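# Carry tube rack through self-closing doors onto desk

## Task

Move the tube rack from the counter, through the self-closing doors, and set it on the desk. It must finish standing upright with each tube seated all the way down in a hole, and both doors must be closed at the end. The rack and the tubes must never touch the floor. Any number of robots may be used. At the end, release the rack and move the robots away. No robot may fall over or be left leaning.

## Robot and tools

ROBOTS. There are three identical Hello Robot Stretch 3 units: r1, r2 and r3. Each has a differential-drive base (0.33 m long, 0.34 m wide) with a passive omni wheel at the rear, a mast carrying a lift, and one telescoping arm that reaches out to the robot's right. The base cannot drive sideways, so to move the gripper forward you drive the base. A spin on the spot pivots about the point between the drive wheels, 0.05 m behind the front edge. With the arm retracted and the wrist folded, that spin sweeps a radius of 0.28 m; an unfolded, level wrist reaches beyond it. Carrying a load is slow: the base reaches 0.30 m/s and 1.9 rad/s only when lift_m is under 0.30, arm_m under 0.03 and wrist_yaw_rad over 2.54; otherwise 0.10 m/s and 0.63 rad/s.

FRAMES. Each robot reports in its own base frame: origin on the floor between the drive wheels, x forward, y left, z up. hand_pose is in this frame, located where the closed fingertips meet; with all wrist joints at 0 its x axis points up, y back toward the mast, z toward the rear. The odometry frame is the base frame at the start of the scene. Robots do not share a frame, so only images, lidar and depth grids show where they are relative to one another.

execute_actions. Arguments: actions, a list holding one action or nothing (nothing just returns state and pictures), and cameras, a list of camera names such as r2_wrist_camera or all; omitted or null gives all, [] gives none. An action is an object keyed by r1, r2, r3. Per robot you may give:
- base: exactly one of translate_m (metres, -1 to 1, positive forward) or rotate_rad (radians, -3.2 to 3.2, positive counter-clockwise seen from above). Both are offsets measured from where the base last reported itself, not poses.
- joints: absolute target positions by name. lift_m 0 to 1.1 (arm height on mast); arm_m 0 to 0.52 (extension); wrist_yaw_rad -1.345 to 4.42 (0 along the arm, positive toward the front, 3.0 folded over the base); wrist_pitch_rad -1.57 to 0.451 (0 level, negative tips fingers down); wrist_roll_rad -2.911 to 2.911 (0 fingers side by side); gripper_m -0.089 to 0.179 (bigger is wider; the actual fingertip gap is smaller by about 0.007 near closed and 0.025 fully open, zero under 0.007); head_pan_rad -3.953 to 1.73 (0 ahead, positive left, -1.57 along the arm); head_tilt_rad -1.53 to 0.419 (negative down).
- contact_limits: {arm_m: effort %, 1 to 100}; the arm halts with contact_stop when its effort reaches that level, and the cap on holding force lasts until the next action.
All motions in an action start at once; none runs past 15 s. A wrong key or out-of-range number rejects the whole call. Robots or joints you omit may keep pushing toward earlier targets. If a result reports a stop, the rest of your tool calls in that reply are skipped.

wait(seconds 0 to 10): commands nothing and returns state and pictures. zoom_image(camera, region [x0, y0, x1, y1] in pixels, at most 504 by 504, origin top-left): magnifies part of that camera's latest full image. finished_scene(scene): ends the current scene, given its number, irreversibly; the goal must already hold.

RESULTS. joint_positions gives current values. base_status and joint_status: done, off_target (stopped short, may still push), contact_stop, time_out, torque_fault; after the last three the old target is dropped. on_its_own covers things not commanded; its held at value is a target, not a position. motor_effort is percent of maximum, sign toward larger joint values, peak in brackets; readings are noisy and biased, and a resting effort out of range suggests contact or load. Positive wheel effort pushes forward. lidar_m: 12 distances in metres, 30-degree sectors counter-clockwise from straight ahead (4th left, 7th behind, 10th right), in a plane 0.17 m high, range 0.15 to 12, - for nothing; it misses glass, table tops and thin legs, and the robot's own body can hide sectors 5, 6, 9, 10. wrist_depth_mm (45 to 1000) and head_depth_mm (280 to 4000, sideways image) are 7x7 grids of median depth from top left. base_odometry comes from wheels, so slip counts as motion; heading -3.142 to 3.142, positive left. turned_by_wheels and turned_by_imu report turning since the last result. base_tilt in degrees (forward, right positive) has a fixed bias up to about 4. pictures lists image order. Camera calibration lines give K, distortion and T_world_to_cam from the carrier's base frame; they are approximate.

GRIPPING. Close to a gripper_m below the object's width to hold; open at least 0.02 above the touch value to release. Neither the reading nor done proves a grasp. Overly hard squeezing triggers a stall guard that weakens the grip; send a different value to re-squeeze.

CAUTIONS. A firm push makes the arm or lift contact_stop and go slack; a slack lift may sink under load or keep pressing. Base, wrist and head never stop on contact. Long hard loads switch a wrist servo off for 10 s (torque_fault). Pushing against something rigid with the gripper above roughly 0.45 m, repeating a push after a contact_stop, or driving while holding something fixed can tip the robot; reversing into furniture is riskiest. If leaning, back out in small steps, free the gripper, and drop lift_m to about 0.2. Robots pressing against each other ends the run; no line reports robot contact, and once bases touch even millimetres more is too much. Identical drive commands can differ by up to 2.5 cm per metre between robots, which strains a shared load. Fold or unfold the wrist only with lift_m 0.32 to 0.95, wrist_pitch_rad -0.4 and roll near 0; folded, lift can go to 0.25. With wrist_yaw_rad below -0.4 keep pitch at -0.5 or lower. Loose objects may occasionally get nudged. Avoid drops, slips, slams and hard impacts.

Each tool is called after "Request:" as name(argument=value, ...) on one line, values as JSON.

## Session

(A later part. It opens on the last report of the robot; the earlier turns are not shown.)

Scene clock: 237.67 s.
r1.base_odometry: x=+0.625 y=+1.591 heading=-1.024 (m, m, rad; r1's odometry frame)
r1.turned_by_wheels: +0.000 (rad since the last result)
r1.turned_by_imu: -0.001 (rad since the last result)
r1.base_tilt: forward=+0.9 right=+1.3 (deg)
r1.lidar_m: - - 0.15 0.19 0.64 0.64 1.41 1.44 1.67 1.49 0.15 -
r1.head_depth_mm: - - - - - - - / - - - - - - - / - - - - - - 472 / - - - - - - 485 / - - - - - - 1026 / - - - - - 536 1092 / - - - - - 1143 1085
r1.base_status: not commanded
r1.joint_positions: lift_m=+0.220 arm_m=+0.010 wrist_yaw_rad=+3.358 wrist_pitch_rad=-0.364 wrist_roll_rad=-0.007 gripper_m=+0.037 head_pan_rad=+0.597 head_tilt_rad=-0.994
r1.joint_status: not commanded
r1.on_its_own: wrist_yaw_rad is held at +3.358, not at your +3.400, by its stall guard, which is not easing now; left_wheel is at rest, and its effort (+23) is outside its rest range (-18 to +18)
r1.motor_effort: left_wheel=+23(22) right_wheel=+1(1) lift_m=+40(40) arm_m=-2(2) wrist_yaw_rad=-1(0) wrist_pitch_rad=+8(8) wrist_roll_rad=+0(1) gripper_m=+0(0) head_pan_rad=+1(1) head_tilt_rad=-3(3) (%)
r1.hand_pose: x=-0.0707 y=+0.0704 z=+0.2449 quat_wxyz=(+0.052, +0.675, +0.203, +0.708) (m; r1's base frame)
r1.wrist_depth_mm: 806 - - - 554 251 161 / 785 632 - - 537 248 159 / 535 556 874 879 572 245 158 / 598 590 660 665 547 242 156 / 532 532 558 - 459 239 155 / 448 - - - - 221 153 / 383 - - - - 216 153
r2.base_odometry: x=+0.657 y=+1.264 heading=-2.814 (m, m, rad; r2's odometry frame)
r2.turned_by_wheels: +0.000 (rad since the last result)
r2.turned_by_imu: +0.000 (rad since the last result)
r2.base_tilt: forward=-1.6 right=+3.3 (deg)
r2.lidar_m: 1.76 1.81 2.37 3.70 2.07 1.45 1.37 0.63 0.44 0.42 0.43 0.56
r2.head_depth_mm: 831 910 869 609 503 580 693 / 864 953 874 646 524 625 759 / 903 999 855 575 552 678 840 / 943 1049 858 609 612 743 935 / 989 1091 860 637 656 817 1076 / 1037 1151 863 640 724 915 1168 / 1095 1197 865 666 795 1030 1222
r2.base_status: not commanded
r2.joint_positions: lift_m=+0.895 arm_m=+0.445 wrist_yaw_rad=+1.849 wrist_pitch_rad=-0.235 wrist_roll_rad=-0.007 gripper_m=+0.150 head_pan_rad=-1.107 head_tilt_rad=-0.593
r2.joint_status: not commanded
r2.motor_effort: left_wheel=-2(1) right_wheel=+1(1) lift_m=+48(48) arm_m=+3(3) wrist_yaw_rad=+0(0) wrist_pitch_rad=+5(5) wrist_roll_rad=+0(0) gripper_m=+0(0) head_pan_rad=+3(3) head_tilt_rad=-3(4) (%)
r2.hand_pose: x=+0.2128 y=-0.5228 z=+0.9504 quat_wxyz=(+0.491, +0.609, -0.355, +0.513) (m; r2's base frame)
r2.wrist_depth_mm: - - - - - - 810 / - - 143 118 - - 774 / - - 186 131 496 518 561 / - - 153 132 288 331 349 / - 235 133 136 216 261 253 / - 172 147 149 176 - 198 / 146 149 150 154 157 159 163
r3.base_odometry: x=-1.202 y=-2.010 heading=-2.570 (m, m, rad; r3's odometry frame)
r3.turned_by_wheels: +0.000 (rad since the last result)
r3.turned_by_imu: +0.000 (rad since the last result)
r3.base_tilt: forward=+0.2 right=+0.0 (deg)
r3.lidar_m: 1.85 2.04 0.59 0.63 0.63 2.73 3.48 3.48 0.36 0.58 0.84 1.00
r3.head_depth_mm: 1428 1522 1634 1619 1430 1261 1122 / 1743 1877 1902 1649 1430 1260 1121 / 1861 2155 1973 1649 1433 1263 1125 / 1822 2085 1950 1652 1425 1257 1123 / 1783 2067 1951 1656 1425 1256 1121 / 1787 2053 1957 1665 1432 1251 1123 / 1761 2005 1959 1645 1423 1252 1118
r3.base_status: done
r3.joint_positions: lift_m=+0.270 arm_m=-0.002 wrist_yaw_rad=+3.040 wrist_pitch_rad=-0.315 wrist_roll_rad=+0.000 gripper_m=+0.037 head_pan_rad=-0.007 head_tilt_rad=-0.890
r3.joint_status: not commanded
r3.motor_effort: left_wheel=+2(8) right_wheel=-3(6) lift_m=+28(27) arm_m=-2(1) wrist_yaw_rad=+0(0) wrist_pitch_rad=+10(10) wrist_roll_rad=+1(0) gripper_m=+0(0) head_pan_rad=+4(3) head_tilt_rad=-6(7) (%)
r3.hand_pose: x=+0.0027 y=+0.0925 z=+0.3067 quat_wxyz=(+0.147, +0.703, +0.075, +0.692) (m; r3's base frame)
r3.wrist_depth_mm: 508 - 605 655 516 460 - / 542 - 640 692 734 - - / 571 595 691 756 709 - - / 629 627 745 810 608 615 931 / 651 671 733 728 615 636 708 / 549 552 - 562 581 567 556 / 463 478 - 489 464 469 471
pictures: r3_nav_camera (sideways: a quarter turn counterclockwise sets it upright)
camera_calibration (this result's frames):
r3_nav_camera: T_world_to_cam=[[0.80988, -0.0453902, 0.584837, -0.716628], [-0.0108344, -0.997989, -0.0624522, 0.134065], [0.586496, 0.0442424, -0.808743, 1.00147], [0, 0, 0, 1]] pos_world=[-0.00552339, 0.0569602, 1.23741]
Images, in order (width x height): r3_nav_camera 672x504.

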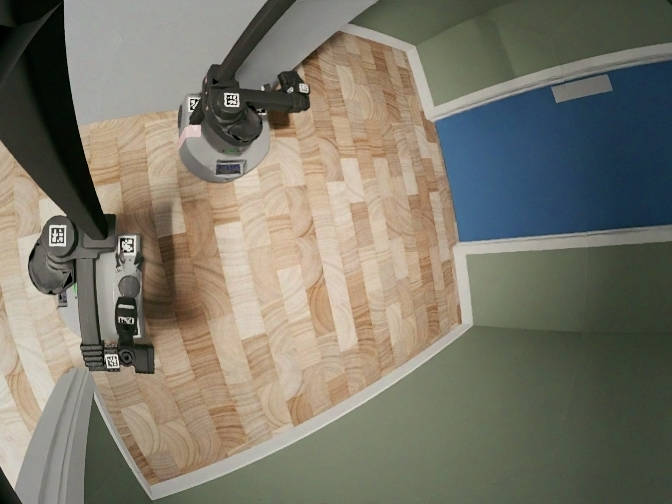

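Request:
execute_actions(actions=[{"r3":{"base":{"translate_m":0.8},"joints":{"lift_m":0.22,"wrist_yaw_rad":3.6}}}], cameras=[])

Request:
execute_actions(actions=[{"r3":{"base":{"rotate_rad":0.74}}}], cameras=[])

Request:
execute_actions(actions=[{"r3":{"base":{"translate_m":0.6}}}], cameras=["r3_nav_camera","r3_head_camera"])

Scene clock: 242.97 s.
r1.base_odometry: x=+0.625 y=+1.591 heading=-1.024 (m, m, rad; r1's odometry frame)
r1.turned_by_wheels: +0.000 (rad since the last result)
r1.turned_by_imu: -0.001 (rad since the last result)
r1.base_tilt: forward=+0.9 right=+1.3 (deg)
r1.lidar_m: - - 0.15 0.19 4.02 1.10 1.41 0.64 1.68 1.49 0.15 -
r1.head_depth_mm: - - - - - - - / - - - - - - - / - - - - - - 472 / - - - - - - 485 / - - - - - - 1029 / - - - - - 537 1093 / - - - - - 1142 1085
r1.base_status: not commanded
r1.joint_positions: lift_m=+0.220 arm_m=+0.010 wrist_yaw_rad=+3.358 wrist_pitch_rad=-0.364 wrist_roll_rad=-0.007 gripper_m=+0.037 head_pan_rad=+0.597 head_tilt_rad=-0.994
r1.joint_status: not commanded
r1.on_its_own: wrist_yaw_rad is held at +3.358, not at your +3.400, by its stall guard, which is not easing now; left_wheel is at rest, and its effort (+22) is outside its rest range (-18 to +18)
r1.motor_effort: left_wheel=+22(23) right_wheel=+1(1) lift_m=+40(40) arm_m=-2(2) wrist_yaw_rad=+1(0) wrist_pitch_rad=+8(8) wrist_roll_rad=+0(1) gripper_m=+0(0) head_pan_rad=+2(2) head_tilt_rad=-4(3) (%)
r1.hand_pose: x=-0.0707 y=+0.0704 z=+0.2449 quat_wxyz=(+0.052, +0.675, +0.203, +0.708) (m; r1's base frame)
r1.wrist_depth_mm: 818 - - - 551 252 160 / 852 - - - 532 248 159 / 844 890 870 866 566 246 157 / 663 663 662 653 548 241 155 / 531 526 555 - 458 240 154 / 445 - - - - 220 153 / 385 - - - - 216 153
r2.base_odometry: x=+0.657 y=+1.264 heading=-2.814 (m, m, rad; r2's odometry frame)
r2.turned_by_wheels: +0.000 (rad since the last result)
r2.turned_by_imu: +0.000 (rad since the last result)
r2.base_tilt: forward=-1.6 right=+3.2 (deg)
r2.lidar_m: 1.76 1.80 2.37 3.69 2.06 1.44 1.37 0.63 0.44 0.42 0.43 0.56
r2.head_depth_mm: 829 910 868 609 503 578 693 / 864 950 875 645 524 624 758 / 901 1000 855 576 552 678 837 / 941 1052 859 608 612 742 936 / 990 1091 860 638 656 819 1072 / 1038 1149 863 640 725 912 1168 / 1094 1197 865 665 796 1030 1217
r2.base_status: not commanded
r2.joint_positions: lift_m=+0.895 arm_m=+0.445 wrist_yaw_rad=+1.849 wrist_pitch_rad=-0.235 wrist_roll_rad=-0.007 gripper_m=+0.150 head_pan_rad=-1.107 head_tilt_rad=-0.593
r2.joint_status: not commanded
r2.motor_effort: left_wheel=-1(1) right_wheel=+2(1) lift_m=+48(48) arm_m=+3(3) wrist_yaw_rad=+0(0) wrist_pitch_rad=+5(5) wrist_roll_rad=+0(0) gripper_m=+0(0) head_pan_rad=+3(3) head_tilt_rad=-4(4) (%)
r2.hand_pose: x=+0.2128 y=-0.5228 z=+0.9504 quat_wxyz=(+0.491, +0.609, -0.355, +0.513) (m; r2's base frame)
r2.wrist_depth_mm: - - - - - - 816 / - - 143 118 - - 760 / - - 186 131 495 521 567 / - - 153 132 286 336 351 / - 234 133 137 219 257 253 / - 173 147 149 176 - 197 / 147 149 150 154 156 160 165
r3.base_odometry: x=-1.874 y=-2.444 heading=-2.569 (m, m, rad; r3's odometry frame)
r3.turned_by_wheels: +0.000 (rad since the last result)
r3.turned_by_imu: +0.000 (rad since the last result)
r3.base_tilt: forward=+0.1 right=+0.0 (deg)
r3.lidar_m: 1.17 1.26 1.43 1.42 0.79 0.80 4.26 1.03 0.75 0.67 0.67 0.80
r3.head_depth_mm: 1116 1221 1297 1397 1388 1260 1126 / 1136 1323 1523 1616 1426 1260 1122 / 1108 1279 1521 1654 1435 1261 1124 / 1075 1242 1470 1638 1425 1257 1123 / 1049 1206 1432 1607 1428 1253 1121 / 1063 1248 1485 1634 1429 1252 1120 / 1079 1230 1428 1608 1425 1255 1116
r3.base_status: done
r3.joint_positions: lift_m=+0.220 arm_m=-0.002 wrist_yaw_rad=+3.598 wrist_pitch_rad=-0.315 wrist_roll_rad=+0.000 gripper_m=+0.037 head_pan_rad=-0.007 head_tilt_rad=-0.890
r3.joint_status: all done
r3.motor_effort: left_wheel=+2(8) right_wheel=-3(7) lift_m=+27(29) arm_m=-2(2) wrist_yaw_rad=+2(4) wrist_pitch_rad=+10(10) wrist_roll_rad=+0(0) gripper_m=+0(0) head_pan_rad=+4(4) head_tilt_rad=-6(6) (%)
r3.hand_pose: x=-0.1253 y=+0.0697 z=+0.2567 quat_wxyz=(-0.050, +0.655, +0.266, +0.706) (m; r3's base frame)
r3.wrist_depth_mm: 933 876 819 690 - - - / - 941 871 858 - - - / - 997 671 735 - - - / 779 806 643 651 819 818 831 / 612 603 627 630 642 615 610 / 490 488 - - - 497 491 / 409 411 - - - - 416
pictures: none
No camera images: the call's "cameras" was empty. Leave "cameras" out to get every camera's image.

Scene clock: 244.80 s.
r1.base_odometry: x=+0.625 y=+1.591 heading=-1.024 (m, m, rad; r1's odometry frame)
r1.turned_by_wheels: +0.000 (rad since the last result)
r1.turned_by_imu: +0.000 (rad since the last result)
r1.base_tilt: forward=+0.9 right=+1.3 (deg)
r1.lidar_m: - - 0.15 0.19 4.03 1.10 1.41 0.66 1.68 1.49 0.15 -
r1.head_depth_mm: - - - - - - - / - - - - - - - / - - - - - - 472 / - - - - - - 484 / - - - - - - 1028 / - - - - - 537 1091 / - - - - - 1144 1086
r1.base_status: not commanded
r1.joint_positions: lift_m=+0.220 arm_m=+0.010 wrist_yaw_rad=+3.358 wrist_pitch_rad=-0.364 wrist_roll_rad=-0.007 gripper_m=+0.037 head_pan_rad=+0.597 head_tilt_rad=-0.994
r1.joint_status: not commanded
r1.on_its_own: wrist_yaw_rad is held at +3.358, not at your +3.400, by its stall guard, which is not easing now; left_wheel is at rest, and its effort (+22) is outside its rest range (-18 to +18)
r1.motor_effort: left_wheel=+22(22) right_wheel=+1(1) lift_m=+40(40) arm_m=-2(2) wrist_yaw_rad=+0(0) wrist_pitch_rad=+8(8) wrist_roll_rad=+1(1) gripper_m=+1(1) head_pan_rad=+2(1) head_tilt_rad=-3(2) (%)
r1.hand_pose: x=-0.0707 y=+0.0704 z=+0.2449 quat_wxyz=(+0.052, +0.675, +0.203, +0.708) (m; r1's base frame)
r1.wrist_depth_mm: 819 - - - 555 252 160 / 840 - - - 535 249 158 / 837 872 880 861 565 245 157 / 650 656 666 663 552 242 156 / 533 526 553 - 454 241 155 / 446 - - - - 219 153 / 384 - - - - 216 153
r2.base_odometry: x=+0.657 y=+1.264 heading=-2.814 (m, m, rad; r2's odometry frame)
r2.turned_by_wheels: +0.000 (rad since the last result)
r2.turned_by_imu: +0.000 (rad since the last result)
r2.base_tilt: forward=-1.6 right=+3.3 (deg)
r2.lidar_m: 1.76 1.79 2.36 3.70 2.06 1.45 1.37 0.63 0.44 0.42 0.43 0.56
r2.head_depth_mm: 834 910 869 608 503 578 693 / 866 955 874 645 524 625 759 / 904 998 856 575 552 678 840 / 941 1049 857 608 613 741 938 / 987 1087 860 637 658 821 1078 / 1037 1148 862 639 724 913 1169 / 1091 1198 867 667 796 1029 1217
r2.base_status: not commanded
r2.joint_positions: lift_m=+0.895 arm_m=+0.445 wrist_yaw_rad=+1.849 wrist_pitch_rad=-0.235 wrist_roll_rad=-0.007 gripper_m=+0.150 head_pan_rad=-1.107 head_tilt_rad=-0.593
r2.joint_status: not commanded
r2.motor_effort: left_wheel=-1(1) right_wheel=+1(2) lift_m=+48(48) arm_m=+3(3) wrist_yaw_rad=+0(0) wrist_pitch_rad=+5(5) wrist_roll_rad=+0(0) gripper_m=+0(0) head_pan_rad=+3(3) head_tilt_rad=-3(4) (%)
r2.hand_pose: x=+0.2128 y=-0.5228 z=+0.9504 quat_wxyz=(+0.491, +0.609, -0.355, +0.513) (m; r2's base frame)
r2.wrist_depth_mm: - - - - - - 787 / - - 144 118 - - 784 / - - 186 131 494 522 556 / - - 153 132 286 334 349 / - 235 133 137 218 260 253 / - 171 146 149 176 - 197 / 147 148 151 153 157 160 164
r3.base_odometry: x=-1.874 y=-2.444 heading=-1.830 (m, m, rad; r3's odometry frame)
r3.turned_by_wheels: +0.740 (rad since the last result)
r3.turned_by_imu: +0.730 (rad since the last result)
r3.base_tilt: forward=+0.1 right=+0.0 (deg)
r3.lidar_m: 1.31 1.47 0.83 0.78 1.13 1.03 0.95 0.69 0.67 0.70 0.96 1.17
r3.head_depth_mm: 1102 1240 1437 1596 1431 1260 1128 / 1153 1306 1519 1649 1431 1259 1125 / 1211 1384 1612 1658 1427 1263 1124 / 1275 1474 1724 1660 1423 1264 1126 / 1301 1502 1766 1650 1428 1253 1121 / 1326 1561 1830 1655 1425 1251 1122 / 1412 1683 1896 1660 1421 1255 1120
r3.base_status: done
r3.joint_positions: lift_m=+0.220 arm_m=-0.002 wrist_yaw_rad=+3.598 wrist_pitch_rad=-0.315 wrist_roll_rad=+0.000 gripper_m=+0.037 head_pan_rad=-0.007 head_tilt_rad=-0.890
r3.joint_status: not commanded
r3.motor_effort: left_wheel=-2(7) right_wheel=+2(10) lift_m=+27(27) arm_m=-2(2) wrist_yaw_rad=+2(2) wrist_pitch_rad=+9(10) wrist_roll_rad=+0(0) gripper_m=+0(1) head_pan_rad=+4(3) head_tilt_rad=-6(6) (%)
r3.hand_pose: x=-0.1253 y=+0.0697 z=+0.2567 quat_wxyz=(-0.050, +0.655, +0.266, +0.706) (m; r3's base frame)
r3.wrist_depth_mm: 748 - - - - 743 646 / 756 - - - - 773 647 / 796 - - - - 673 674 / 792 796 793 811 804 574 606 / 597 609 619 640 654 579 622 / 484 482 - - - 495 493 / 408 409 - - - - 416
pictures: none
No camera images: the call's "cameras" was empty. Leave "cameras" out to get every camera's image.

Scene clock: 248.47 s.
r1.base_odometry: x=+0.625 y=+1.591 heading=-1.024 (m, m, rad; r1's odometry frame)
r1.turned_by_wheels: +0.000 (rad since the last result)
r1.turned_by_imu: -0.001 (rad since the last result)
r1.base_tilt: forward=+0.9 right=+1.3 (deg)
r1.lidar_m: - - 0.15 0.19 4.02 1.10 1.41 1.44 0.77 1.49 0.15 -
r1.head_depth_mm: - - - - - - - / - - - - - - - / - - - - - - 472 / - - - - - - 484 / - - - - - - 1021 / - - - - - 536 1092 / - - - - - 1143 1083
r1.base_status: not commanded
r1.joint_positions: lift_m=+0.220 arm_m=+0.010 wrist_yaw_rad=+3.358 wrist_pitch_rad=-0.364 wrist_roll_rad=-0.007 gripper_m=+0.037 head_pan_rad=+0.597 head_tilt_rad=-0.994
r1.joint_status: not commanded
r1.on_its_own: wrist_yaw_rad is held at +3.358, not at your +3.400, by its stall guard, which is not easing now; left_wheel is at rest, and its effort (+23) is outside its rest range (-18 to +18)
r1.motor_effort: left_wheel=+23(22) right_wheel=+1(1) lift_m=+40(40) arm_m=-2(2) wrist_yaw_rad=+0(0) wrist_pitch_rad=+8(8) wrist_roll_rad=+0(1) gripper_m=+0(0) head_pan_rad=+2(2) head_tilt_rad=-3(3) (%)
r1.hand_pose: x=-0.0707 y=+0.0704 z=+0.2449 quat_wxyz=(+0.052, +0.675, +0.203, +0.708) (m; r1's base frame)
r1.wrist_depth_mm: 828 - - - 555 253 160 / 850 - - - 533 248 159 / 866 859 866 868 564 244 157 / 661 660 662 653 543 244 156 / 530 533 548 - 459 240 155 / 443 - - - - 219 154 / 382 - - - - 216 152
r2.base_odometry: x=+0.657 y=+1.264 heading=-2.814 (m, m, rad; r2's odometry frame)
r2.turned_by_wheels: +0.000 (rad since the last result)
r2.turned_by_imu: +0.000 (rad since the last result)
r2.base_tilt: forward=-1.6 right=+3.2 (deg)
r2.lidar_m: 1.76 1.80 2.37 3.70 2.07 1.44 1.37 0.63 0.44 0.42 0.43 0.56
r2.head_depth_mm: 833 910 868 607 502 579 692 / 864 953 872 644 524 625 758 / 903 999 855 575 554 678 841 / 943 1048 857 609 613 742 938 / 989 1085 861 638 657 820 1080 / 1042 1147 864 639 724 912 1167 / 1093 1192 865 667 795 1028 1216
r2.base_status: not commanded
r2.joint_positions: lift_m=+0.895 arm_m=+0.445 wrist_yaw_rad=+1.849 wrist_pitch_rad=-0.235 wrist_roll_rad=-0.007 gripper_m=+0.150 head_pan_rad=-1.107 head_tilt_rad=-0.593
r2.joint_status: not commanded
r2.motor_effort: left_wheel=-1(2) right_wheel=+1(1) lift_m=+48(48) arm_m=+3(3) wrist_yaw_rad=+1(0) wrist_pitch_rad=+5(5) wrist_roll_rad=+0(0) gripper_m=+0(0) head_pan_rad=+3(3) head_tilt_rad=-3(4) (%)
r2.hand_pose: x=+0.2128 y=-0.5228 z=+0.9504 quat_wxyz=(+0.491, +0.609, -0.355, +0.513) (m; r2's base frame)
r2.wrist_depth_mm: - - - - - - 800 / - - 143 118 - - 775 / - - 186 131 489 523 567 / - - 154 131 287 336 347 / - 234 133 137 218 257 253 / - 172 146 149 176 - 200 / 147 148 151 155 157 159 164
r3.base_odometry: x=-2.028 y=-3.024 heading=-1.830 (m, m, rad; r3's odometry frame)
r3.turned_by_wheels: +0.000 (rad since the last result)
r3.turned_by_imu: +0.000 (rad since the last result)
r3.base_tilt: forward=+0.1 right=+0.0 (deg)
r3.lidar_m: 0.77 0.95 1.11 1.16 1.02 1.60 1.38 1.01 0.97 0.94 0.76 0.74
r3.head_depth_mm: 637 718 825 964 1175 1260 1124 / 666 758 879 1036 1281 1253 1132 / 699 799 934 1124 1358 1259 1126 / 736 848 1004 1224 1407 1256 1124 / 772 891 1042 1249 1424 1259 1124 / 738 851 1025 1317 1425 1258 1125 / 773 921 1127 1475 1425 1253 1121
r3.base_status: done
r3.joint_positions: lift_m=+0.220 arm_m=-0.002 wrist_yaw_rad=+3.598 wrist_pitch_rad=-0.315 wrist_roll_rad=+0.000 gripper_m=+0.037 head_pan_rad=-0.007 head_tilt_rad=-0.890
r3.joint_status: not commanded
r3.motor_effort: left_wheel=-1(5) right_wheel=+3(13) lift_m=+27(28) arm_m=-2(2) wrist_yaw_rad=+1(2) wrist_pitch_rad=+9(9) wrist_roll_rad=+0(1) gripper_m=+0(0) head_pan_rad=+4(4) head_tilt_rad=-6(6) (%)
r3.hand_pose: x=-0.1255 y=+0.0696 z=+0.2567 quat_wxyz=(-0.050, +0.655, +0.266, +0.706) (m; r3's base frame)
r3.wrist_depth_mm: - - - 774 - - 898 / - - - 920 - - 924 / - - 815 829 - - 944 / 815 793 822 791 806 817 809 / 601 595 629 638 646 612 614 / 488 484 - - - 492 496 / 407 409 - - - - 417
pictures: r3_head_camera (sideways: a quarter turn clockwise sets it upright), r3_nav_camera (sideways: a quarter turn counterclockwise sets it upright)
camera_calibration (this result's frames):
r3_head_camera: T_world_to_cam=[[-0.781557, 0.0412145, -0.62247, 0.837953], [0.0598401, 0.998167, -0.0090438, 0.00544248], [0.620957, -0.0443169, -0.782591, 0.970962], [0, 0, 0, 1]] pos_world=[0.0516572, 0.00306175, 1.28152]
r3_nav_camera: T_world_to_cam=[[0.810017, -0.0453873, 0.584647, -0.716381], [-0.0108443, -0.997989, -0.0624512, 0.134064], [0.586306, 0.0442464, -0.80888, 1.00165], [0, 0, 0, 1]] pos_world=[-0.0055388, 0.0569602, 1.23742]
Images, in order (width x height): r3_head_camera 896x504, r3_nav_camera 672x504.

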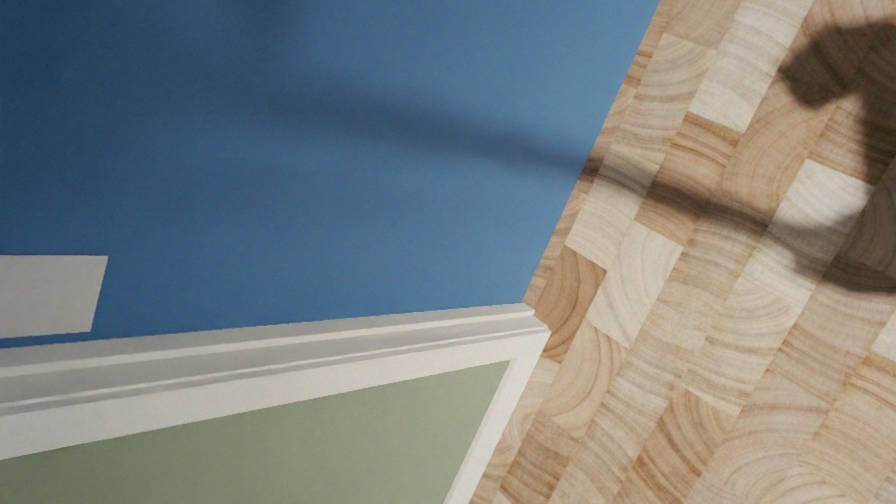

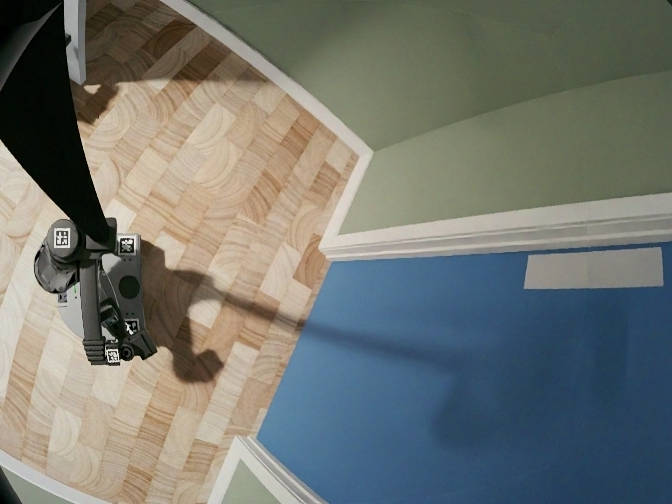

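Request:
execute_actions(actions=[{"r3":{"base":{"rotate_rad":0.1}}}], cameras=[])

Request:
execute_actions(actions=[{"r3":{"base":{"translate_m":0.55}}}], cameras=[])

Request:
execute_actions(actions=[{"r3":{"base":{"rotate_rad":0.95},"joints":{"head_pan_rad":-1.2,"head_tilt_rad":-1}}}], cameras=["r3_nav_camera"])

Request:
execute_actions(actions=[{"r3":{"joints":{"arm_m":0.4},"contact_limits":{"arm_m":90}}}], cameras=["r3_nav_camera"])

Request:
execute_actions(actions=[{"r3":{"base":{"rotate_rad":-0.9},"joints":{"arm_m":0.1,"head_pan_rad":-0.6}}}], cameras=[])

Request:
execute_actions(actions=[{"r3":{"base":{"translate_m":0.4},"joints":{"arm_m":0.05}}}], cameras=["r3_nav_camera"])

Scene clock: 250.63 s.
r1.base_odometry: x=+0.625 y=+1.591 heading=-1.024 (m, m, rad; r1's odometry frame)
r1.turned_by_wheels: +0.000 (rad since the last result)
r1.turned_by_imu: +0.000 (rad since the last result)
r1.base_tilt: forward=+0.9 right=+1.4 (deg)
r1.lidar_m: - - 0.15 0.19 4.03 1.10 1.41 1.44 0.77 1.49 0.15 -
r1.head_depth_mm: - - - - - - - / - - - - - - - / - - - - - - 472 / - - - - - - 485 / - - - - - - 1026 / - - - - - 536 1093 / - - - - - 1139 1089
r1.base_status: not commanded
r1.joint_positions: lift_m=+0.220 arm_m=+0.010 wrist_yaw_rad=+3.358 wrist_pitch_rad=-0.364 wrist_roll_rad=-0.007 gripper_m=+0.037 head_pan_rad=+0.597 head_tilt_rad=-0.994
r1.joint_status: not commanded
r1.on_its_own: wrist_yaw_rad is held at +3.358, not at your +3.400, by its stall guard, which is not easing now; left_wheel is at rest, and its effort (+23) is outside its rest range (-18 to +18)
r1.motor_effort: left_wheel=+23(22) right_wheel=+1(1) lift_m=+40(40) arm_m=-2(2) wrist_yaw_rad=+1(0) wrist_pitch_rad=+8(8) wrist_roll_rad=+0(0) gripper_m=+0(0) head_pan_rad=+2(2) head_tilt_rad=-4(3) (%)
r1.hand_pose: x=-0.0707 y=+0.0704 z=+0.2449 quat_wxyz=(+0.052, +0.675, +0.203, +0.708) (m; r1's base frame)
r1.wrist_depth_mm: 828 - - - 560 252 161 / 832 - - - 538 248 159 / 864 861 882 863 560 244 158 / 662 659 655 655 551 242 156 / 533 540 551 - 452 238 155 / 444 - - - - 220 154 / 383 - - - - 215 152
r2.base_odometry: x=+0.657 y=+1.264 heading=-2.814 (m, m, rad; r2's odometry frame)
r2.turned_by_wheels: +0.000 (rad since the last result)
r2.turned_by_imu: +0.000 (rad since the last result)
r2.base_tilt: forward=-1.6 right=+3.2 (deg)
r2.lidar_m: 1.76 1.80 2.37 3.69 2.07 1.45 1.37 0.63 0.44 0.42 0.42 0.56
r2.head_depth_mm: 831 911 871 608 504 579 694 / 866 953 876 643 524 624 759 / 900 997 854 576 552 678 841 / 945 1049 861 609 612 743 937 / 987 1087 862 639 657 818 1074 / 1040 1150 863 639 723 910 1172 / 1091 1195 866 667 797 1030 1218
r2.base_status: not commanded
r2.joint_positions: lift_m=+0.895 arm_m=+0.445 wrist_yaw_rad=+1.849 wrist_pitch_rad=-0.235 wrist_roll_rad=-0.007 gripper_m=+0.150 head_pan_rad=-1.107 head_tilt_rad=-0.593
r2.joint_status: not commanded
r2.motor_effort: left_wheel=-2(1) right_wheel=+1(1) lift_m=+48(48) arm_m=+3(3) wrist_yaw_rad=+0(0) wrist_pitch_rad=+5(5) wrist_roll_rad=+0(0) gripper_m=+0(0) head_pan_rad=+3(3) head_tilt_rad=-4(4) (%)
r2.hand_pose: x=+0.2128 y=-0.5228 z=+0.9504 quat_wxyz=(+0.491, +0.609, -0.355, +0.513) (m; r2's base frame)
r2.wrist_depth_mm: - - - - - - 809 / - - 143 118 - - 777 / - - 186 131 499 520 565 / - - 153 132 287 335 351 / - 233 133 137 216 257 253 / - 172 147 149 177 - 198 / 146 148 151 154 157 159 164
r3.base_odometry: x=-2.028 y=-3.024 heading=-1.730 (m, m, rad; r3's odometry frame)
r3.turned_by_wheels: +0.100 (rad since the last result)
r3.turned_by_imu: +0.099 (rad since the last result)
r3.base_tilt: forward=+0.1 right=+0.0 (deg)
r3.lidar_m: 0.80 1.06 1.11 0.83 0.82 1.60 1.26 0.99 0.97 0.86 0.75 0.74
r3.head_depth_mm: 653 736 839 981 1174 1261 1125 / 692 783 905 1065 1305 1256 1123 / 734 839 976 1169 1379 1259 1125 / 777 895 1051 1283 1430 1262 1121 / 751 863 1028 1294 1425 1257 1121 / 799 942 1149 1472 1417 1249 1122 / 867 1036 1298 1570 1432 1253 1119
r3.base_status: done
r3.joint_positions: lift_m=+0.220 arm_m=-0.002 wrist_yaw_rad=+3.598 wrist_pitch_rad=-0.315 wrist_roll_rad=+0.000 gripper_m=+0.037 head_pan_rad=-0.007 head_tilt_rad=-0.890
r3.joint_status: not commanded
r3.motor_effort: left_wheel=-1(7) right_wheel=+3(12) lift_m=+28(26) arm_m=-1(2) wrist_yaw_rad=+1(2) wrist_pitch_rad=+10(9) wrist_roll_rad=+0(0) gripper_m=+0(0) head_pan_rad=+4(3) head_tilt_rad=-7(6) (%)
r3.hand_pose: x=-0.1255 y=+0.0696 z=+0.2567 quat_wxyz=(-0.050, +0.655, +0.266, +0.706) (m; r3's base frame)
r3.wrist_depth_mm: - - - 823 809 - 945 / - - - 984 887 - 961 / - - 995 823 911 - 982 / 790 797 811 805 817 840 806 / 601 610 618 652 638 623 626 / 489 491 - - - 501 495 / 407 406 - - - - 414
pictures: none
No camera images: the call's "cameras" was empty. Leave "cameras" out to get every camera's image.

Scene clock: 254.03 s.
r1.base_odometry: x=+0.625 y=+1.591 heading=-1.024 (m, m, rad; r1's odometry frame)
r1.turned_by_wheels: +0.000 (rad since the last result)
r1.turned_by_imu: -0.001 (rad since the last result)
r1.base_tilt: forward=+0.9 right=+1.4 (deg)
r1.lidar_m: - - 0.15 0.19 4.05 1.10 1.41 1.44 1.68 1.12 0.15 -
r1.head_depth_mm: - - - - - - - / - - - - - - - / - - - - - - 472 / - - - - - - 485 / - - - - - - 1023 / - - - - - 536 1092 / - - - - - 1144 1089
r1.base_status: not commanded
r1.joint_positions: lift_m=+0.220 arm_m=+0.010 wrist_yaw_rad=+3.358 wrist_pitch_rad=-0.364 wrist_roll_rad=-0.007 gripper_m=+0.037 head_pan_rad=+0.597 head_tilt_rad=-0.994
r1.joint_status: not commanded
r1.on_its_own: wrist_yaw_rad is held at +3.358, not at your +3.400, by its stall guard, which is not easing now; left_wheel is at rest, and its effort (+22) is outside its rest range (-18 to +18)
r1.motor_effort: left_wheel=+22(22) right_wheel=+1(1) lift_m=+40(40) arm_m=-2(2) wrist_yaw_rad=+0(1) wrist_pitch_rad=+8(8) wrist_roll_rad=+1(1) gripper_m=+0(0) head_pan_rad=+2(2) head_tilt_rad=-4(3) (%)
r1.hand_pose: x=-0.0707 y=+0.0704 z=+0.2449 quat_wxyz=(+0.052, +0.675, +0.203, +0.708) (m; r1's base frame)
r1.wrist_depth_mm: 820 - - - 547 252 161 / 838 - - - 534 249 159 / 847 864 874 878 562 246 157 / 657 658 653 657 552 241 156 / 530 520 550 - 456 240 155 / 446 - - - - 220 153 / 384 - - - - 216 152
r2.base_odometry: x=+0.657 y=+1.264 heading=-2.814 (m, m, rad; r2's odometry frame)
r2.turned_by_wheels: +0.000 (rad since the last result)
r2.turned_by_imu: +0.000 (rad since the last result)
r2.base_tilt: forward=-1.6 right=+3.3 (deg)
r2.lidar_m: 1.76 1.80 2.37 3.69 2.07 1.45 1.37 0.63 0.44 0.42 0.43 0.56
r2.head_depth_mm: 830 911 870 607 503 579 693 / 864 953 873 645 524 625 760 / 904 999 855 576 552 679 837 / 945 1050 861 609 613 743 938 / 990 1086 859 638 656 817 1079 / 1040 1152 865 638 726 913 1173 / 1098 1191 868 668 796 1029 1216
r2.base_status: not commanded
r2.joint_positions: lift_m=+0.895 arm_m=+0.445 wrist_yaw_rad=+1.849 wrist_pitch_rad=-0.235 wrist_roll_rad=-0.007 gripper_m=+0.150 head_pan_rad=-1.107 head_tilt_rad=-0.593
r2.joint_status: not commanded
r2.motor_effort: left_wheel=-1(1) right_wheel=+2(1) lift_m=+48(48) arm_m=+3(3) wrist_yaw_rad=+0(1) wrist_pitch_rad=+5(5) wrist_roll_rad=+0(0) gripper_m=+0(0) head_pan_rad=+3(3) head_tilt_rad=-3(4) (%)
r2.hand_pose: x=+0.2128 y=-0.5228 z=+0.9504 quat_wxyz=(+0.491, +0.609, -0.355, +0.513) (m; r2's base frame)
r2.wrist_depth_mm: - - - - - - 791 / - - 143 118 - - 775 / - - 186 131 496 531 561 / - - 153 132 290 337 345 / - 235 133 137 218 260 252 / - 173 147 150 175 - 197 / 147 148 151 154 157 160 164
r3.base_odometry: x=-2.115 y=-3.567 heading=-1.730 (m, m, rad; r3's odometry frame)
r3.turned_by_wheels: +0.000 (rad since the last result)
r3.turned_by_imu: +0.000 (rad since the last result)
r3.base_tilt: forward=+0.1 right=+0.1 (deg)
r3.lidar_m: 0.30 0.33 0.79 0.85 1.10 1.21 1.67 1.31 0.74 0.39 0.31 0.30
r3.head_depth_mm: - 285 310 363 436 544 728 / - 292 333 394 483 621 871 / - 309 360 432 542 724 1075 / 289 321 378 462 594 817 1102 / - 300 343 410 519 729 1096 / - - 315 396 576 989 1119 / - 292 357 497 742 1213 1124
r3.base_status: done
r3.joint_positions: lift_m=+0.220 arm_m=-0.002 wrist_yaw_rad=+3.598 wrist_pitch_rad=-0.315 wrist_roll_rad=+0.000 gripper_m=+0.037 head_pan_rad=-0.007 head_tilt_rad=-0.890
r3.joint_status: not commanded
r3.motor_effort: left_wheel=-2(4) right_wheel=+2(10) lift_m=+27(28) arm_m=-2(2) wrist_yaw_rad=+1(2) wrist_pitch_rad=+10(10) wrist_roll_rad=+0(1) gripper_m=+0(0) head_pan_rad=+3(5) head_tilt_rad=-6(6) (%)
r3.hand_pose: x=-0.1255 y=+0.0696 z=+0.2567 quat_wxyz=(-0.050, +0.655, +0.266, +0.706) (m; r3's base frame)
r3.wrist_depth_mm: - - - - - 776 682 / - - - - - 814 709 / - - - - - 852 719 / 793 804 811 814 803 813 731 / 610 603 626 648 635 627 615 / 481 487 - - - 493 500 / 407 402 - - - - 415
pictures: none
No camera images: the call's "cameras" was empty. Leave "cameras" out to get every camera's image.

Scene clock: 255.87 s.
r1.base_odometry: x=+0.625 y=+1.591 heading=-1.024 (m, m, rad; r1's odometry frame)
r1.turned_by_wheels: +0.000 (rad since the last result)
r1.turned_by_imu: +0.000 (rad since the last result)
r1.base_tilt: forward=+1.0 right=+1.3 (deg)
r1.lidar_m: - - 0.15 0.19 4.05 1.10 1.41 1.44 1.67 1.14 0.15 -
r1.head_depth_mm: - - - - - - - / - - - - - - - / - - - - - - 472 / - - - - - - 484 / - - - - - - 1021 / - - - - - 536 1089 / - - - - - 1143 1085
r1.base_status: not commanded
r1.joint_positions: lift_m=+0.220 arm_m=+0.010 wrist_yaw_rad=+3.358 wrist_pitch_rad=-0.364 wrist_roll_rad=-0.007 gripper_m=+0.037 head_pan_rad=+0.597 head_tilt_rad=-0.994
r1.joint_status: not commanded
r1.on_its_own: wrist_yaw_rad is held at +3.358, not at your +3.400, by its stall guard, which is not easing now; left_wheel is at rest, and its effort (+23) is outside its rest range (-18 to +18)
r1.motor_effort: left_wheel=+23(23) right_wheel=+1(1) lift_m=+40(40) arm_m=-2(2) wrist_yaw_rad=+0(0) wrist_pitch_rad=+8(8) wrist_roll_rad=+1(1) gripper_m=+0(1) head_pan_rad=+2(2) head_tilt_rad=-4(4) (%)
r1.hand_pose: x=-0.0707 y=+0.0704 z=+0.2449 quat_wxyz=(+0.052, +0.675, +0.203, +0.708) (m; r1's base frame)
r1.wrist_depth_mm: 827 - - - 549 253 160 / 847 - - - 528 248 159 / 870 868 889 872 563 246 158 / 656 667 665 668 545 242 156 / 530 530 548 - 455 239 154 / 444 - - - - 220 154 / 385 - - - - 217 152
r2.base_odometry: x=+0.657 y=+1.264 heading=-2.814 (m, m, rad; r2's odometry frame)
r2.turned_by_wheels: +0.000 (rad since the last result)
r2.turned_by_imu: +0.000 (rad since the last result)
r2.base_tilt: forward=-1.6 right=+3.2 (deg)
r2.lidar_m: 1.76 1.80 2.36 3.70 2.07 1.45 1.37 0.63 0.44 0.42 0.42 0.56
r2.head_depth_mm: 830 911 868 608 503 579 693 / 864 954 872 646 524 625 760 / 902 1004 856 575 552 679 840 / 943 1052 855 608 612 742 940 / 988 1085 861 637 656 818 1075 / 1040 1147 864 639 724 912 1171 / 1094 1196 866 666 797 1026 1222
r2.base_status: not commanded
r2.joint_positions: lift_m=+0.895 arm_m=+0.445 wrist_yaw_rad=+1.849 wrist_pitch_rad=-0.235 wrist_roll_rad=-0.007 gripper_m=+0.150 head_pan_rad=-1.107 head_tilt_rad=-0.593
r2.joint_status: not commanded
r2.motor_effort: left_wheel=-1(1) right_wheel=+2(1) lift_m=+48(48) arm_m=+3(4) wrist_yaw_rad=+0(0) wrist_pitch_rad=+5(5) wrist_roll_rad=+0(0) gripper_m=+0(2) head_pan_rad=+2(3) head_tilt_rad=-3(3) (%)
r2.hand_pose: x=+0.2128 y=-0.5228 z=+0.9504 quat_wxyz=(+0.491, +0.609, -0.355, +0.513) (m; r2's base frame)
r2.wrist_depth_mm: - - - - - - 798 / - - 144 118 - - 757 / - - 186 130 495 527 554 / - - 153 132 286 334 350 / - 233 133 136 217 256 253 / - 172 147 150 175 - 199 / 146 149 151 154 157 160 163
r3.base_odometry: x=-2.115 y=-3.567 heading=-0.780 (m, m, rad; r3's odometry frame)
r3.turned_by_wheels: +0.950 (rad since the last result)
r3.turned_by_imu: +0.937 (rad since the last result)
r3.base_tilt: forward=+0.2 right=+0.0 (deg)
r3.lidar_m: 0.79 0.82 1.13 1.10 1.83 1.34 0.87 0.43 0.31 0.30 0.30 0.30
r3.head_depth_mm: - 291 331 407 524 741 1075 / - 296 347 431 566 825 1119 / - 304 365 458 615 935 1144 / - 316 382 489 671 1069 1121 / 290 330 404 525 709 1076 1102 / 296 339 403 475 601 1023 1105 / 286 310 350 417 636 1162 1105
r3.base_status: done
r3.joint_positions: lift_m=+0.220 arm_m=-0.002 wrist_yaw_rad=+3.598 wrist_pitch_rad=-0.315 wrist_roll_rad=+0.000 gripper_m=+0.037 head_pan_rad=-1.193 head_tilt_rad=-0.988
r3.joint_status: all done
r3.motor_effort: left_wheel=-1(7) right_wheel=+3(11) lift_m=+27(27) arm_m=-1(2) wrist_yaw_rad=+1(1) wrist_pitch_rad=+9(10) wrist_roll_rad=+1(0) gripper_m=+0(0) head_pan_rad=-4(47) head_tilt_rad=-8(21) (%)
r3.hand_pose: x=-0.1255 y=+0.0696 z=+0.2567 quat_wxyz=(-0.050, +0.655, +0.266, +0.706) (m; r3's base frame)
r3.wrist_depth_mm: - - - - - 931 - / - - - - - - - / - - - - - - - / 799 814 806 793 818 829 811 / 616 608 622 654 641 623 618 / 487 489 - - - 493 496 / 410 405 - - - - 419
pictures: r3_nav_camera (sideways: a quarter turn counterclockwise sets it upright)
camera_calibration (this result's frames):
r3_nav_camera: T_world_to_cam=[[0.281502, -0.817348, 0.502692, -0.606391], [-0.931389, -0.358752, -0.0617431, 0.138749], [0.230807, -0.450821, -0.862258, 1.0732], [0, 0, 0, 1]] pos_world=[0.0522264, 0.0379667, 1.23877]
Images, in order (width x height): r3_nav_camera 672x504.

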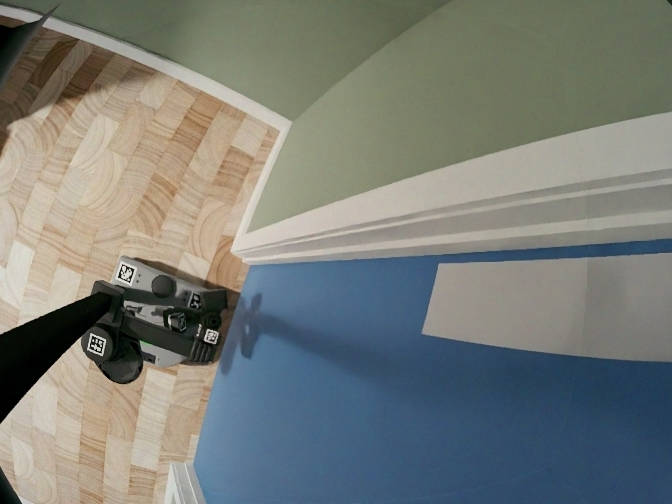

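Scene clock: 260.03 s.
r1.base_odometry: x=+0.625 y=+1.591 heading=-1.024 (m, m, rad; r1's odometry frame)
r1.turned_by_wheels: +0.000 (rad since the last result)
r1.turned_by_imu: -0.001 (rad since the last result)
r1.base_tilt: forward=+1.0 right=+1.4 (deg)
r1.lidar_m: - - 0.15 0.19 4.03 1.10 1.41 1.44 1.71 1.14 0.15 -
r1.head_depth_mm: - - - - - - - / - - - - - - - / - - - - - - 471 / - - - - - - 484 / - - - - - - 1023 / - - - - - 536 1090 / - - - - - 1142 1082
r1.base_status: not commanded
r1.joint_positions: lift_m=+0.220 arm_m=+0.010 wrist_yaw_rad=+3.358 wrist_pitch_rad=-0.364 wrist_roll_rad=-0.007 gripper_m=+0.037 head_pan_rad=+0.597 head_tilt_rad=-0.994
r1.joint_status: not commanded
r1.on_its_own: wrist_yaw_rad is held at +3.358, not at your +3.400, by its stall guard, which is not easing now; left_wheel is at rest, and its effort (+23) is outside its rest range (-18 to +18)
r1.motor_effort: left_wheel=+23(23) right_wheel=+1(1) lift_m=+40(40) arm_m=-2(2) wrist_yaw_rad=+0(0) wrist_pitch_rad=+8(8) wrist_roll_rad=+0(0) gripper_m=+1(1) head_pan_rad=+2(2) head_tilt_rad=-3(3) (%)
r1.hand_pose: x=-0.0707 y=+0.0704 z=+0.2449 quat_wxyz=(+0.052, +0.675, +0.203, +0.708) (m; r1's base frame)
r1.wrist_depth_mm: 808 - - - 549 252 159 / 840 - - - 539 248 159 / 860 873 863 862 563 247 157 / 661 659 665 654 552 242 156 / 529 535 552 - 461 238 155 / 443 - - - - 221 153 / 383 - - - - 216 153
r2.base_odometry: x=+0.657 y=+1.264 heading=-2.814 (m, m, rad; r2's odometry frame)
r2.turned_by_wheels: +0.000 (rad since the last result)
r2.turned_by_imu: +0.000 (rad since the last result)
r2.base_tilt: forward=-1.6 right=+3.2 (deg)
r2.lidar_m: 1.76 1.80 2.36 3.71 1.91 1.45 1.37 0.63 0.44 0.42 0.42 0.56
r2.head_depth_mm: 828 910 870 607 503 579 693 / 863 953 873 646 524 624 758 / 903 1001 855 576 552 678 840 / 944 1051 858 609 612 741 937 / 990 1088 861 638 655 819 1074 / 1038 1151 863 640 725 910 1167 / 1092 1192 868 666 796 1031 1218
r2.base_status: not commanded
r2.joint_positions: lift_m=+0.895 arm_m=+0.445 wrist_yaw_rad=+1.849 wrist_pitch_rad=-0.235 wrist_roll_rad=-0.007 gripper_m=+0.150 head_pan_rad=-1.107 head_tilt_rad=-0.593
r2.joint_status: not commanded
r2.motor_effort: left_wheel=-1(1) right_wheel=+1(1) lift_m=+48(48) arm_m=+3(4) wrist_yaw_rad=+0(0) wrist_pitch_rad=+5(5) wrist_roll_rad=+0(0) gripper_m=+0(0) head_pan_rad=+3(3) head_tilt_rad=-3(3) (%)
r2.hand_pose: x=+0.2128 y=-0.5228 z=+0.9504 quat_wxyz=(+0.491, +0.609, -0.355, +0.513) (m; r2's base frame)
r2.wrist_depth_mm: - - - - - - 805 / - - 143 118 - - 776 / - - 186 131 497 536 559 / - - 153 131 286 333 349 / - 233 133 137 218 260 251 / - 172 147 149 178 - 198 / 147 148 151 154 157 161 164
r3.base_odometry: x=-2.115 y=-3.567 heading=-0.780 (m, m, rad; r3's odometry frame)
r3.turned_by_wheels: +0.000 (rad since the last result)
r3.turned_by_imu: +0.000 (rad since the last result)
r3.base_tilt: forward=+0.1 right=+0.0 (deg)
r3.lidar_m: 0.79 0.82 1.13 1.10 1.83 1.34 0.87 0.60 0.56 0.58 0.30 0.30
r3.head_depth_mm: 558 633 727 850 997 1202 1110 / 607 692 809 967 - 1238 1110 / 2475 2058 1693 1155 1336 1214 1135 / 2493 2060 1751 1518 1360 1218 1138 / 2473 2036 1738 1500 851 1103 1102 / 2333 378 416 478 602 1031 1108 / 287 310 351 418 635 1160 1100
r3.base_status: not commanded
r3.joint_positions: lift_m=+0.220 arm_m=+0.398 wrist_yaw_rad=+3.597 wrist_pitch_rad=-0.319 wrist_roll_rad=+0.004 gripper_m=+0.037 head_pan_rad=-1.193 head_tilt_rad=-0.989
r3.joint_status: all done
r3.on_its_own: arm_m is at rest, and its effort (+17) is outside its rest range (-14 to +14)
r3.motor_effort: left_wheel=-4(15) right_wheel=-1(25) lift_m=+35(36) arm_m=+17(32) wrist_yaw_rad=+3(36) wrist_pitch_rad=+12(64) wrist_roll_rad=-1(9) gripper_m=+0(0) head_pan_rad=-4(4) head_tilt_rad=-7(7) (%)
r3.contact_limits: arm_m 46 (drawing in: default 22, maximum 36; extending or still: default 28, maximum 46)
r3.hand_pose: x=-0.1250 y=-0.3314 z=+0.2554 quat_wxyz=(-0.047, +0.656, +0.267, +0.705) (m; r3's base frame)
r3.wrist_depth_mm: - - - - - - - / - - - - - - - / - - - - - - - / 784 792 797 845 - - 793 / 565 609 621 - - - 611 / 484 493 495 470 - - 493 / 406 403 395 405 399 - 411
pictures: r3_nav_camera (sideways: a quarter turn counterclockwise sets it upright)
ARM HIT: r3's arm struck itself hard, 2 times.
camera_calibration (this result's frames):
r3_nav_camera: T_world_to_cam=[[0.28128, -0.818159, 0.501496, -0.604831], [-0.93163, -0.358128, -0.0617288, 0.138732], [0.230104, -0.449845, -0.862955, 1.07411], [0, 0, 0, 1]] pos_world=[0.0522164, 0.038021, 1.2388]
Images, in order (width x height): r3_nav_camera 672x504.

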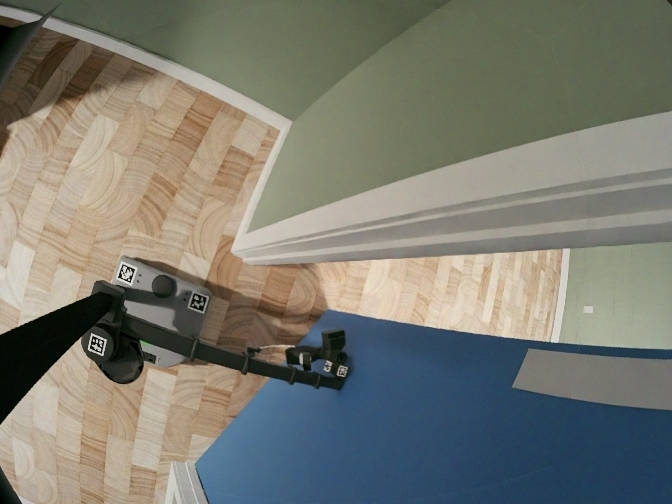

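Scene clock: 263.47 s.
r1.base_odometry: x=+0.625 y=+1.591 heading=-1.024 (m, m, rad; r1's odometry frame)
r1.turned_by_wheels: +0.000 (rad since the last result)
r1.turned_by_imu: -0.001 (rad since the last result)
r1.base_tilt: forward=+1.0 right=+1.2 (deg)
r1.lidar_m: - - 0.15 0.19 4.04 1.10 1.41 1.44 1.69 1.12 0.15 -
r1.head_depth_mm: - - - - - - - / - - - - - - - / - - - - - - 472 / - - - - - - 485 / - - - - - - 1022 / - - - - - 536 1090 / - - - - - 1139 1087
r1.base_status: not commanded
r1.joint_positions: lift_m=+0.220 arm_m=+0.010 wrist_yaw_rad=+3.358 wrist_pitch_rad=-0.364 wrist_roll_rad=-0.007 gripper_m=+0.037 head_pan_rad=+0.597 head_tilt_rad=-0.994
r1.joint_status: not commanded
r1.on_its_own: wrist_yaw_rad is held at +3.358, not at your +3.400, by its stall guard, which is not easing now; left_wheel is at rest, and its effort (+23) is outside its rest range (-18 to +18)
r1.motor_effort: left_wheel=+23(22) right_wheel=+1(1) lift_m=+40(40) arm_m=-2(2) wrist_yaw_rad=+0(0) wrist_pitch_rad=+8(8) wrist_roll_rad=+1(1) gripper_m=+0(0) head_pan_rad=+2(2) head_tilt_rad=-3(4) (%)
r1.hand_pose: x=-0.0707 y=+0.0704 z=+0.2449 quat_wxyz=(+0.052, +0.675, +0.203, +0.708) (m; r1's base frame)
r1.wrist_depth_mm: 818 - - - 557 251 160 / 847 - - - 528 250 158 / 844 881 868 859 572 246 157 / 653 670 659 660 547 243 156 / 526 535 558 - 458 240 154 / 444 - - - - 220 153 / 385 - - - - 216 152
r2.base_odometry: x=+0.657 y=+1.264 heading=-2.814 (m, m, rad; r2's odometry frame)
r2.turned_by_wheels: +0.000 (rad since the last result)
r2.turned_by_imu: +0.000 (rad since the last result)
r2.base_tilt: forward=-1.6 right=+3.3 (deg)
r2.lidar_m: 1.76 1.80 2.37 3.69 2.05 1.45 1.38 0.63 0.44 0.42 0.42 0.56
r2.head_depth_mm: 830 909 868 608 502 579 692 / 867 952 875 646 524 624 760 / 902 999 855 575 552 677 837 / 943 1051 857 608 612 743 940 / 991 1088 862 638 657 820 1075 / 1043 1148 864 639 725 911 1166 / 1098 1194 865 667 797 1030 1214
r2.base_status: not commanded
r2.joint_positions: lift_m=+0.895 arm_m=+0.445 wrist_yaw_rad=+1.849 wrist_pitch_rad=-0.235 wrist_roll_rad=-0.007 gripper_m=+0.150 head_pan_rad=-1.107 head_tilt_rad=-0.593
r2.joint_status: not commanded
r2.motor_effort: left_wheel=-1(1) right_wheel=+1(1) lift_m=+48(48) arm_m=+3(4) wrist_yaw_rad=+0(0) wrist_pitch_rad=+5(5) wrist_roll_rad=+0(0) gripper_m=+1(0) head_pan_rad=+3(3) head_tilt_rad=-3(3) (%)
r2.hand_pose: x=+0.2128 y=-0.5228 z=+0.9504 quat_wxyz=(+0.491, +0.609, -0.355, +0.513) (m; r2's base frame)
r2.wrist_depth_mm: - - - - - - 785 / - - 143 118 - - 780 / - - 186 131 489 522 561 / - - 153 131 286 338 348 / - 232 133 137 216 258 251 / - 173 147 149 176 - 198 / 146 148 151 154 157 160 164
r3.base_odometry: x=-2.115 y=-3.567 heading=-1.680 (m, m, rad; r3's odometry frame)
r3.turned_by_wheels: -0.900 (rad since the last result)
r3.turned_by_imu: -0.884 (rad since the last result)
r3.base_tilt: forward=+0.1 right=+0.0 (deg)
r3.lidar_m: 0.30 0.37 0.80 0.87 1.10 1.25 1.61 1.30 0.74 0.39 0.33 0.32
r3.head_depth_mm: - 310 376 474 644 1004 1135 / - 313 380 481 655 1028 1108 / 284 316 384 487 668 1057 1121 / 286 319 388 495 680 1092 1100 / 286 322 392 502 694 1126 1108 / 288 324 395 510 707 912 1087 / 289 327 399 515 612 735 1085
r3.base_status: done
r3.joint_positions: lift_m=+0.220 arm_m=+0.100 wrist_yaw_rad=+3.603 wrist_pitch_rad=-0.318 wrist_roll_rad=+0.001 gripper_m=+0.037 head_pan_rad=-0.607 head_tilt_rad=-0.989
r3.joint_status: all done
r3.motor_effort: left_wheel=+3(17) right_wheel=-3(59) lift_m=+34(35) arm_m=-5(16) wrist_yaw_rad=-4(16) wrist_pitch_rad=+11(12) wrist_roll_rad=+0(1) gripper_m=+0(0) head_pan_rad=+4(39) head_tilt_rad=-7(7) (%)
r3.hand_pose: x=-0.1264 y=-0.0342 z=+0.2556 quat_wxyz=(-0.050, +0.654, +0.269, +0.705) (m; r3's base frame)
r3.wrist_depth_mm: - - - - - 911 759 / - - - - - 938 791 / - - - - - 986 798 / 782 804 799 803 809 815 776 / 607 609 630 - - 656 622 / 480 479 507 - - - 492 / 405 416 - - - - 416
pictures: none
No camera images: the call's "cameras" was empty. Leave "cameras" out to get every camera's image.

Scene clock: 268.90 s.
r1.base_odometry: x=+0.625 y=+1.591 heading=-1.024 (m, m, rad; r1's odometry frame)
r1.turned_by_wheels: +0.000 (rad since the last result)
r1.turned_by_imu: -0.001 (rad since the last result)
r1.base_tilt: forward=+0.9 right=+1.3 (deg)
r1.lidar_m: - - 0.15 0.19 4.02 1.10 1.41 1.44 1.67 1.35 0.15 -
r1.head_depth_mm: - - - - - - - / - - - - - - - / - - - - - - 473 / - - - - - - 484 / - - - - - - 1024 / - - - - - 537 1094 / - - - - - 1142 1086
r1.base_status: not commanded
r1.joint_positions: lift_m=+0.220 arm_m=+0.010 wrist_yaw_rad=+3.358 wrist_pitch_rad=-0.364 wrist_roll_rad=-0.007 gripper_m=+0.037 head_pan_rad=+0.597 head_tilt_rad=-0.994
r1.joint_status: not commanded
r1.on_its_own: wrist_yaw_rad is held at +3.358, not at your +3.400, by its stall guard, which is not easing now; left_wheel is at rest, and its effort (+22) is outside its rest range (-18 to +18)
r1.motor_effort: left_wheel=+22(22) right_wheel=+1(1) lift_m=+40(40) arm_m=-2(2) wrist_yaw_rad=+0(0) wrist_pitch_rad=+8(8) wrist_roll_rad=+1(0) gripper_m=+0(0) head_pan_rad=+0(1) head_tilt_rad=-3(3) (%)
r1.hand_pose: x=-0.0707 y=+0.0704 z=+0.2449 quat_wxyz=(+0.052, +0.675, +0.203, +0.708) (m; r1's base frame)
r1.wrist_depth_mm: 811 - - - 545 252 160 / 834 - - - 531 250 159 / 871 874 878 858 565 247 157 / 654 666 665 670 543 241 156 / 534 532 558 - 457 240 155 / 447 - - - - 220 154 / 383 - - - - 217 153
r2.base_odometry: x=+0.657 y=+1.264 heading=-2.814 (m, m, rad; r2's odometry frame)
r2.turned_by_wheels: +0.000 (rad since the last result)
r2.turned_by_imu: +0.000 (rad since the last result)
r2.base_tilt: forward=-1.6 right=+3.3 (deg)
r2.lidar_m: 1.76 1.80 2.38 3.70 2.07 1.45 1.37 0.63 0.44 0.42 0.42 0.56
r2.head_depth_mm: 832 909 872 607 503 579 692 / 865 954 873 645 524 624 758 / 902 1000 854 576 552 677 839 / 946 1048 857 609 612 741 939 / 991 1085 858 638 656 820 1071 / 1037 1149 864 638 724 913 1171 / 1097 1194 865 665 796 1029 1220
r2.base_status: not commanded
r2.joint_positions: lift_m=+0.895 arm_m=+0.445 wrist_yaw_rad=+1.849 wrist_pitch_rad=-0.235 wrist_roll_rad=-0.007 gripper_m=+0.150 head_pan_rad=-1.107 head_tilt_rad=-0.593
r2.joint_status: not commanded
r2.motor_effort: left_wheel=-2(1) right_wheel=+1(1) lift_m=+48(48) arm_m=+3(3) wrist_yaw_rad=+0(0) wrist_pitch_rad=+5(5) wrist_roll_rad=+0(0) gripper_m=+0(0) head_pan_rad=+2(3) head_tilt_rad=-4(4) (%)
r2.hand_pose: x=+0.2128 y=-0.5228 z=+0.9504 quat_wxyz=(+0.491, +0.609, -0.355, +0.513) (m; r2's base frame)
r2.wrist_depth_mm: - - - - - - 788 / - - 143 118 - - 761 / - - 187 131 503 511 552 / - - 152 132 288 336 346 / - 234 134 137 218 256 254 / - 172 146 150 177 - 197 / 146 148 151 154 158 160 164
r3.base_odometry: x=-2.158 y=-3.964 heading=-1.679 (m, m, rad; r3's odometry frame)
r3.turned_by_wheels: +0.001 (rad since the last result)
r3.turned_by_imu: -0.409 (rad since the last result)
r3.base_tilt: forward=+0.1 right=+0.0 (deg)
r3.lidar_m: - - 0.24 0.67 0.78 1.27 1.42 1.64 1.42 0.24 0.15 -
r3.head_depth_mm: - - - - 330 669 1115 / - - - - 306 496 1119 / - - - - - 395 973 / - - - - - 356 849 / - - - - - 322 625 / - - - - - - 436 / - - - - - - 325
r3.base_status: translate_m off_target (by the wheels' count: +0.3997 of +0.4000)
r3.joint_positions: lift_m=+0.220 arm_m=+0.050 wrist_yaw_rad=+3.605 wrist_pitch_rad=-0.359 wrist_roll_rad=-0.013 gripper_m=+0.037 head_pan_rad=-0.603 head_tilt_rad=-0.994
r3.joint_status: all done
r3.on_its_own: left_wheel is at rest, and its effort (+38) is outside its rest range (-18 to +18); right_wheel is at rest, and its effort (+37) is outside its rest range (-18 to +18); wrist_pitch_rad is at rest, and its effort (+34) is outside its rest range (-20 to +32)
r3.motor_effort: left_wheel=+38(52) right_wheel=+37(100) lift_m=+33(35) arm_m=-1(11) wrist_yaw_rad=-5(41) wrist_pitch_rad=+34(38) wrist_roll_rad=+6(9) gripper_m=+0(0) head_pan_rad=+1(4) head_tilt_rad=-4(7) (%)
r3.hand_pose: x=-0.1247 y=+0.0122 z=+0.2462 quat_wxyz=(-0.038, +0.643, +0.282, +0.710) (m; r3's base frame)
r3.wrist_depth_mm: - - - 935 792 622 579 / - - - - 851 666 597 / 956 980 - 975 898 700 628 / 708 704 740 739 735 715 560 / 555 551 587 - - 579 408 / 449 462 - - - - 323 / 381 401 - - - - 204
pictures: r3_nav_camera (sideways: a quarter turn counterclockwise sets it upright)
camera_calibration (this result's frames):
r3_nav_camera: T_world_to_cam=[[0.690704, -0.524371, 0.49796, -0.602722], [-0.574927, -0.815876, -0.0616859, 0.1365], [0.43862, -0.243684, -0.865003, 1.0755], [0, 0, 0, 1]] pos_world=[0.0230431, 0.0574001, 1.23887]
Images, in order (width x height): r3_nav_camera 672x504.

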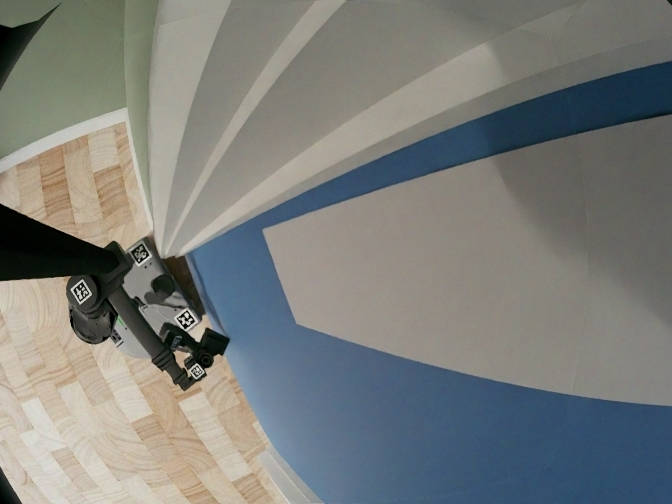

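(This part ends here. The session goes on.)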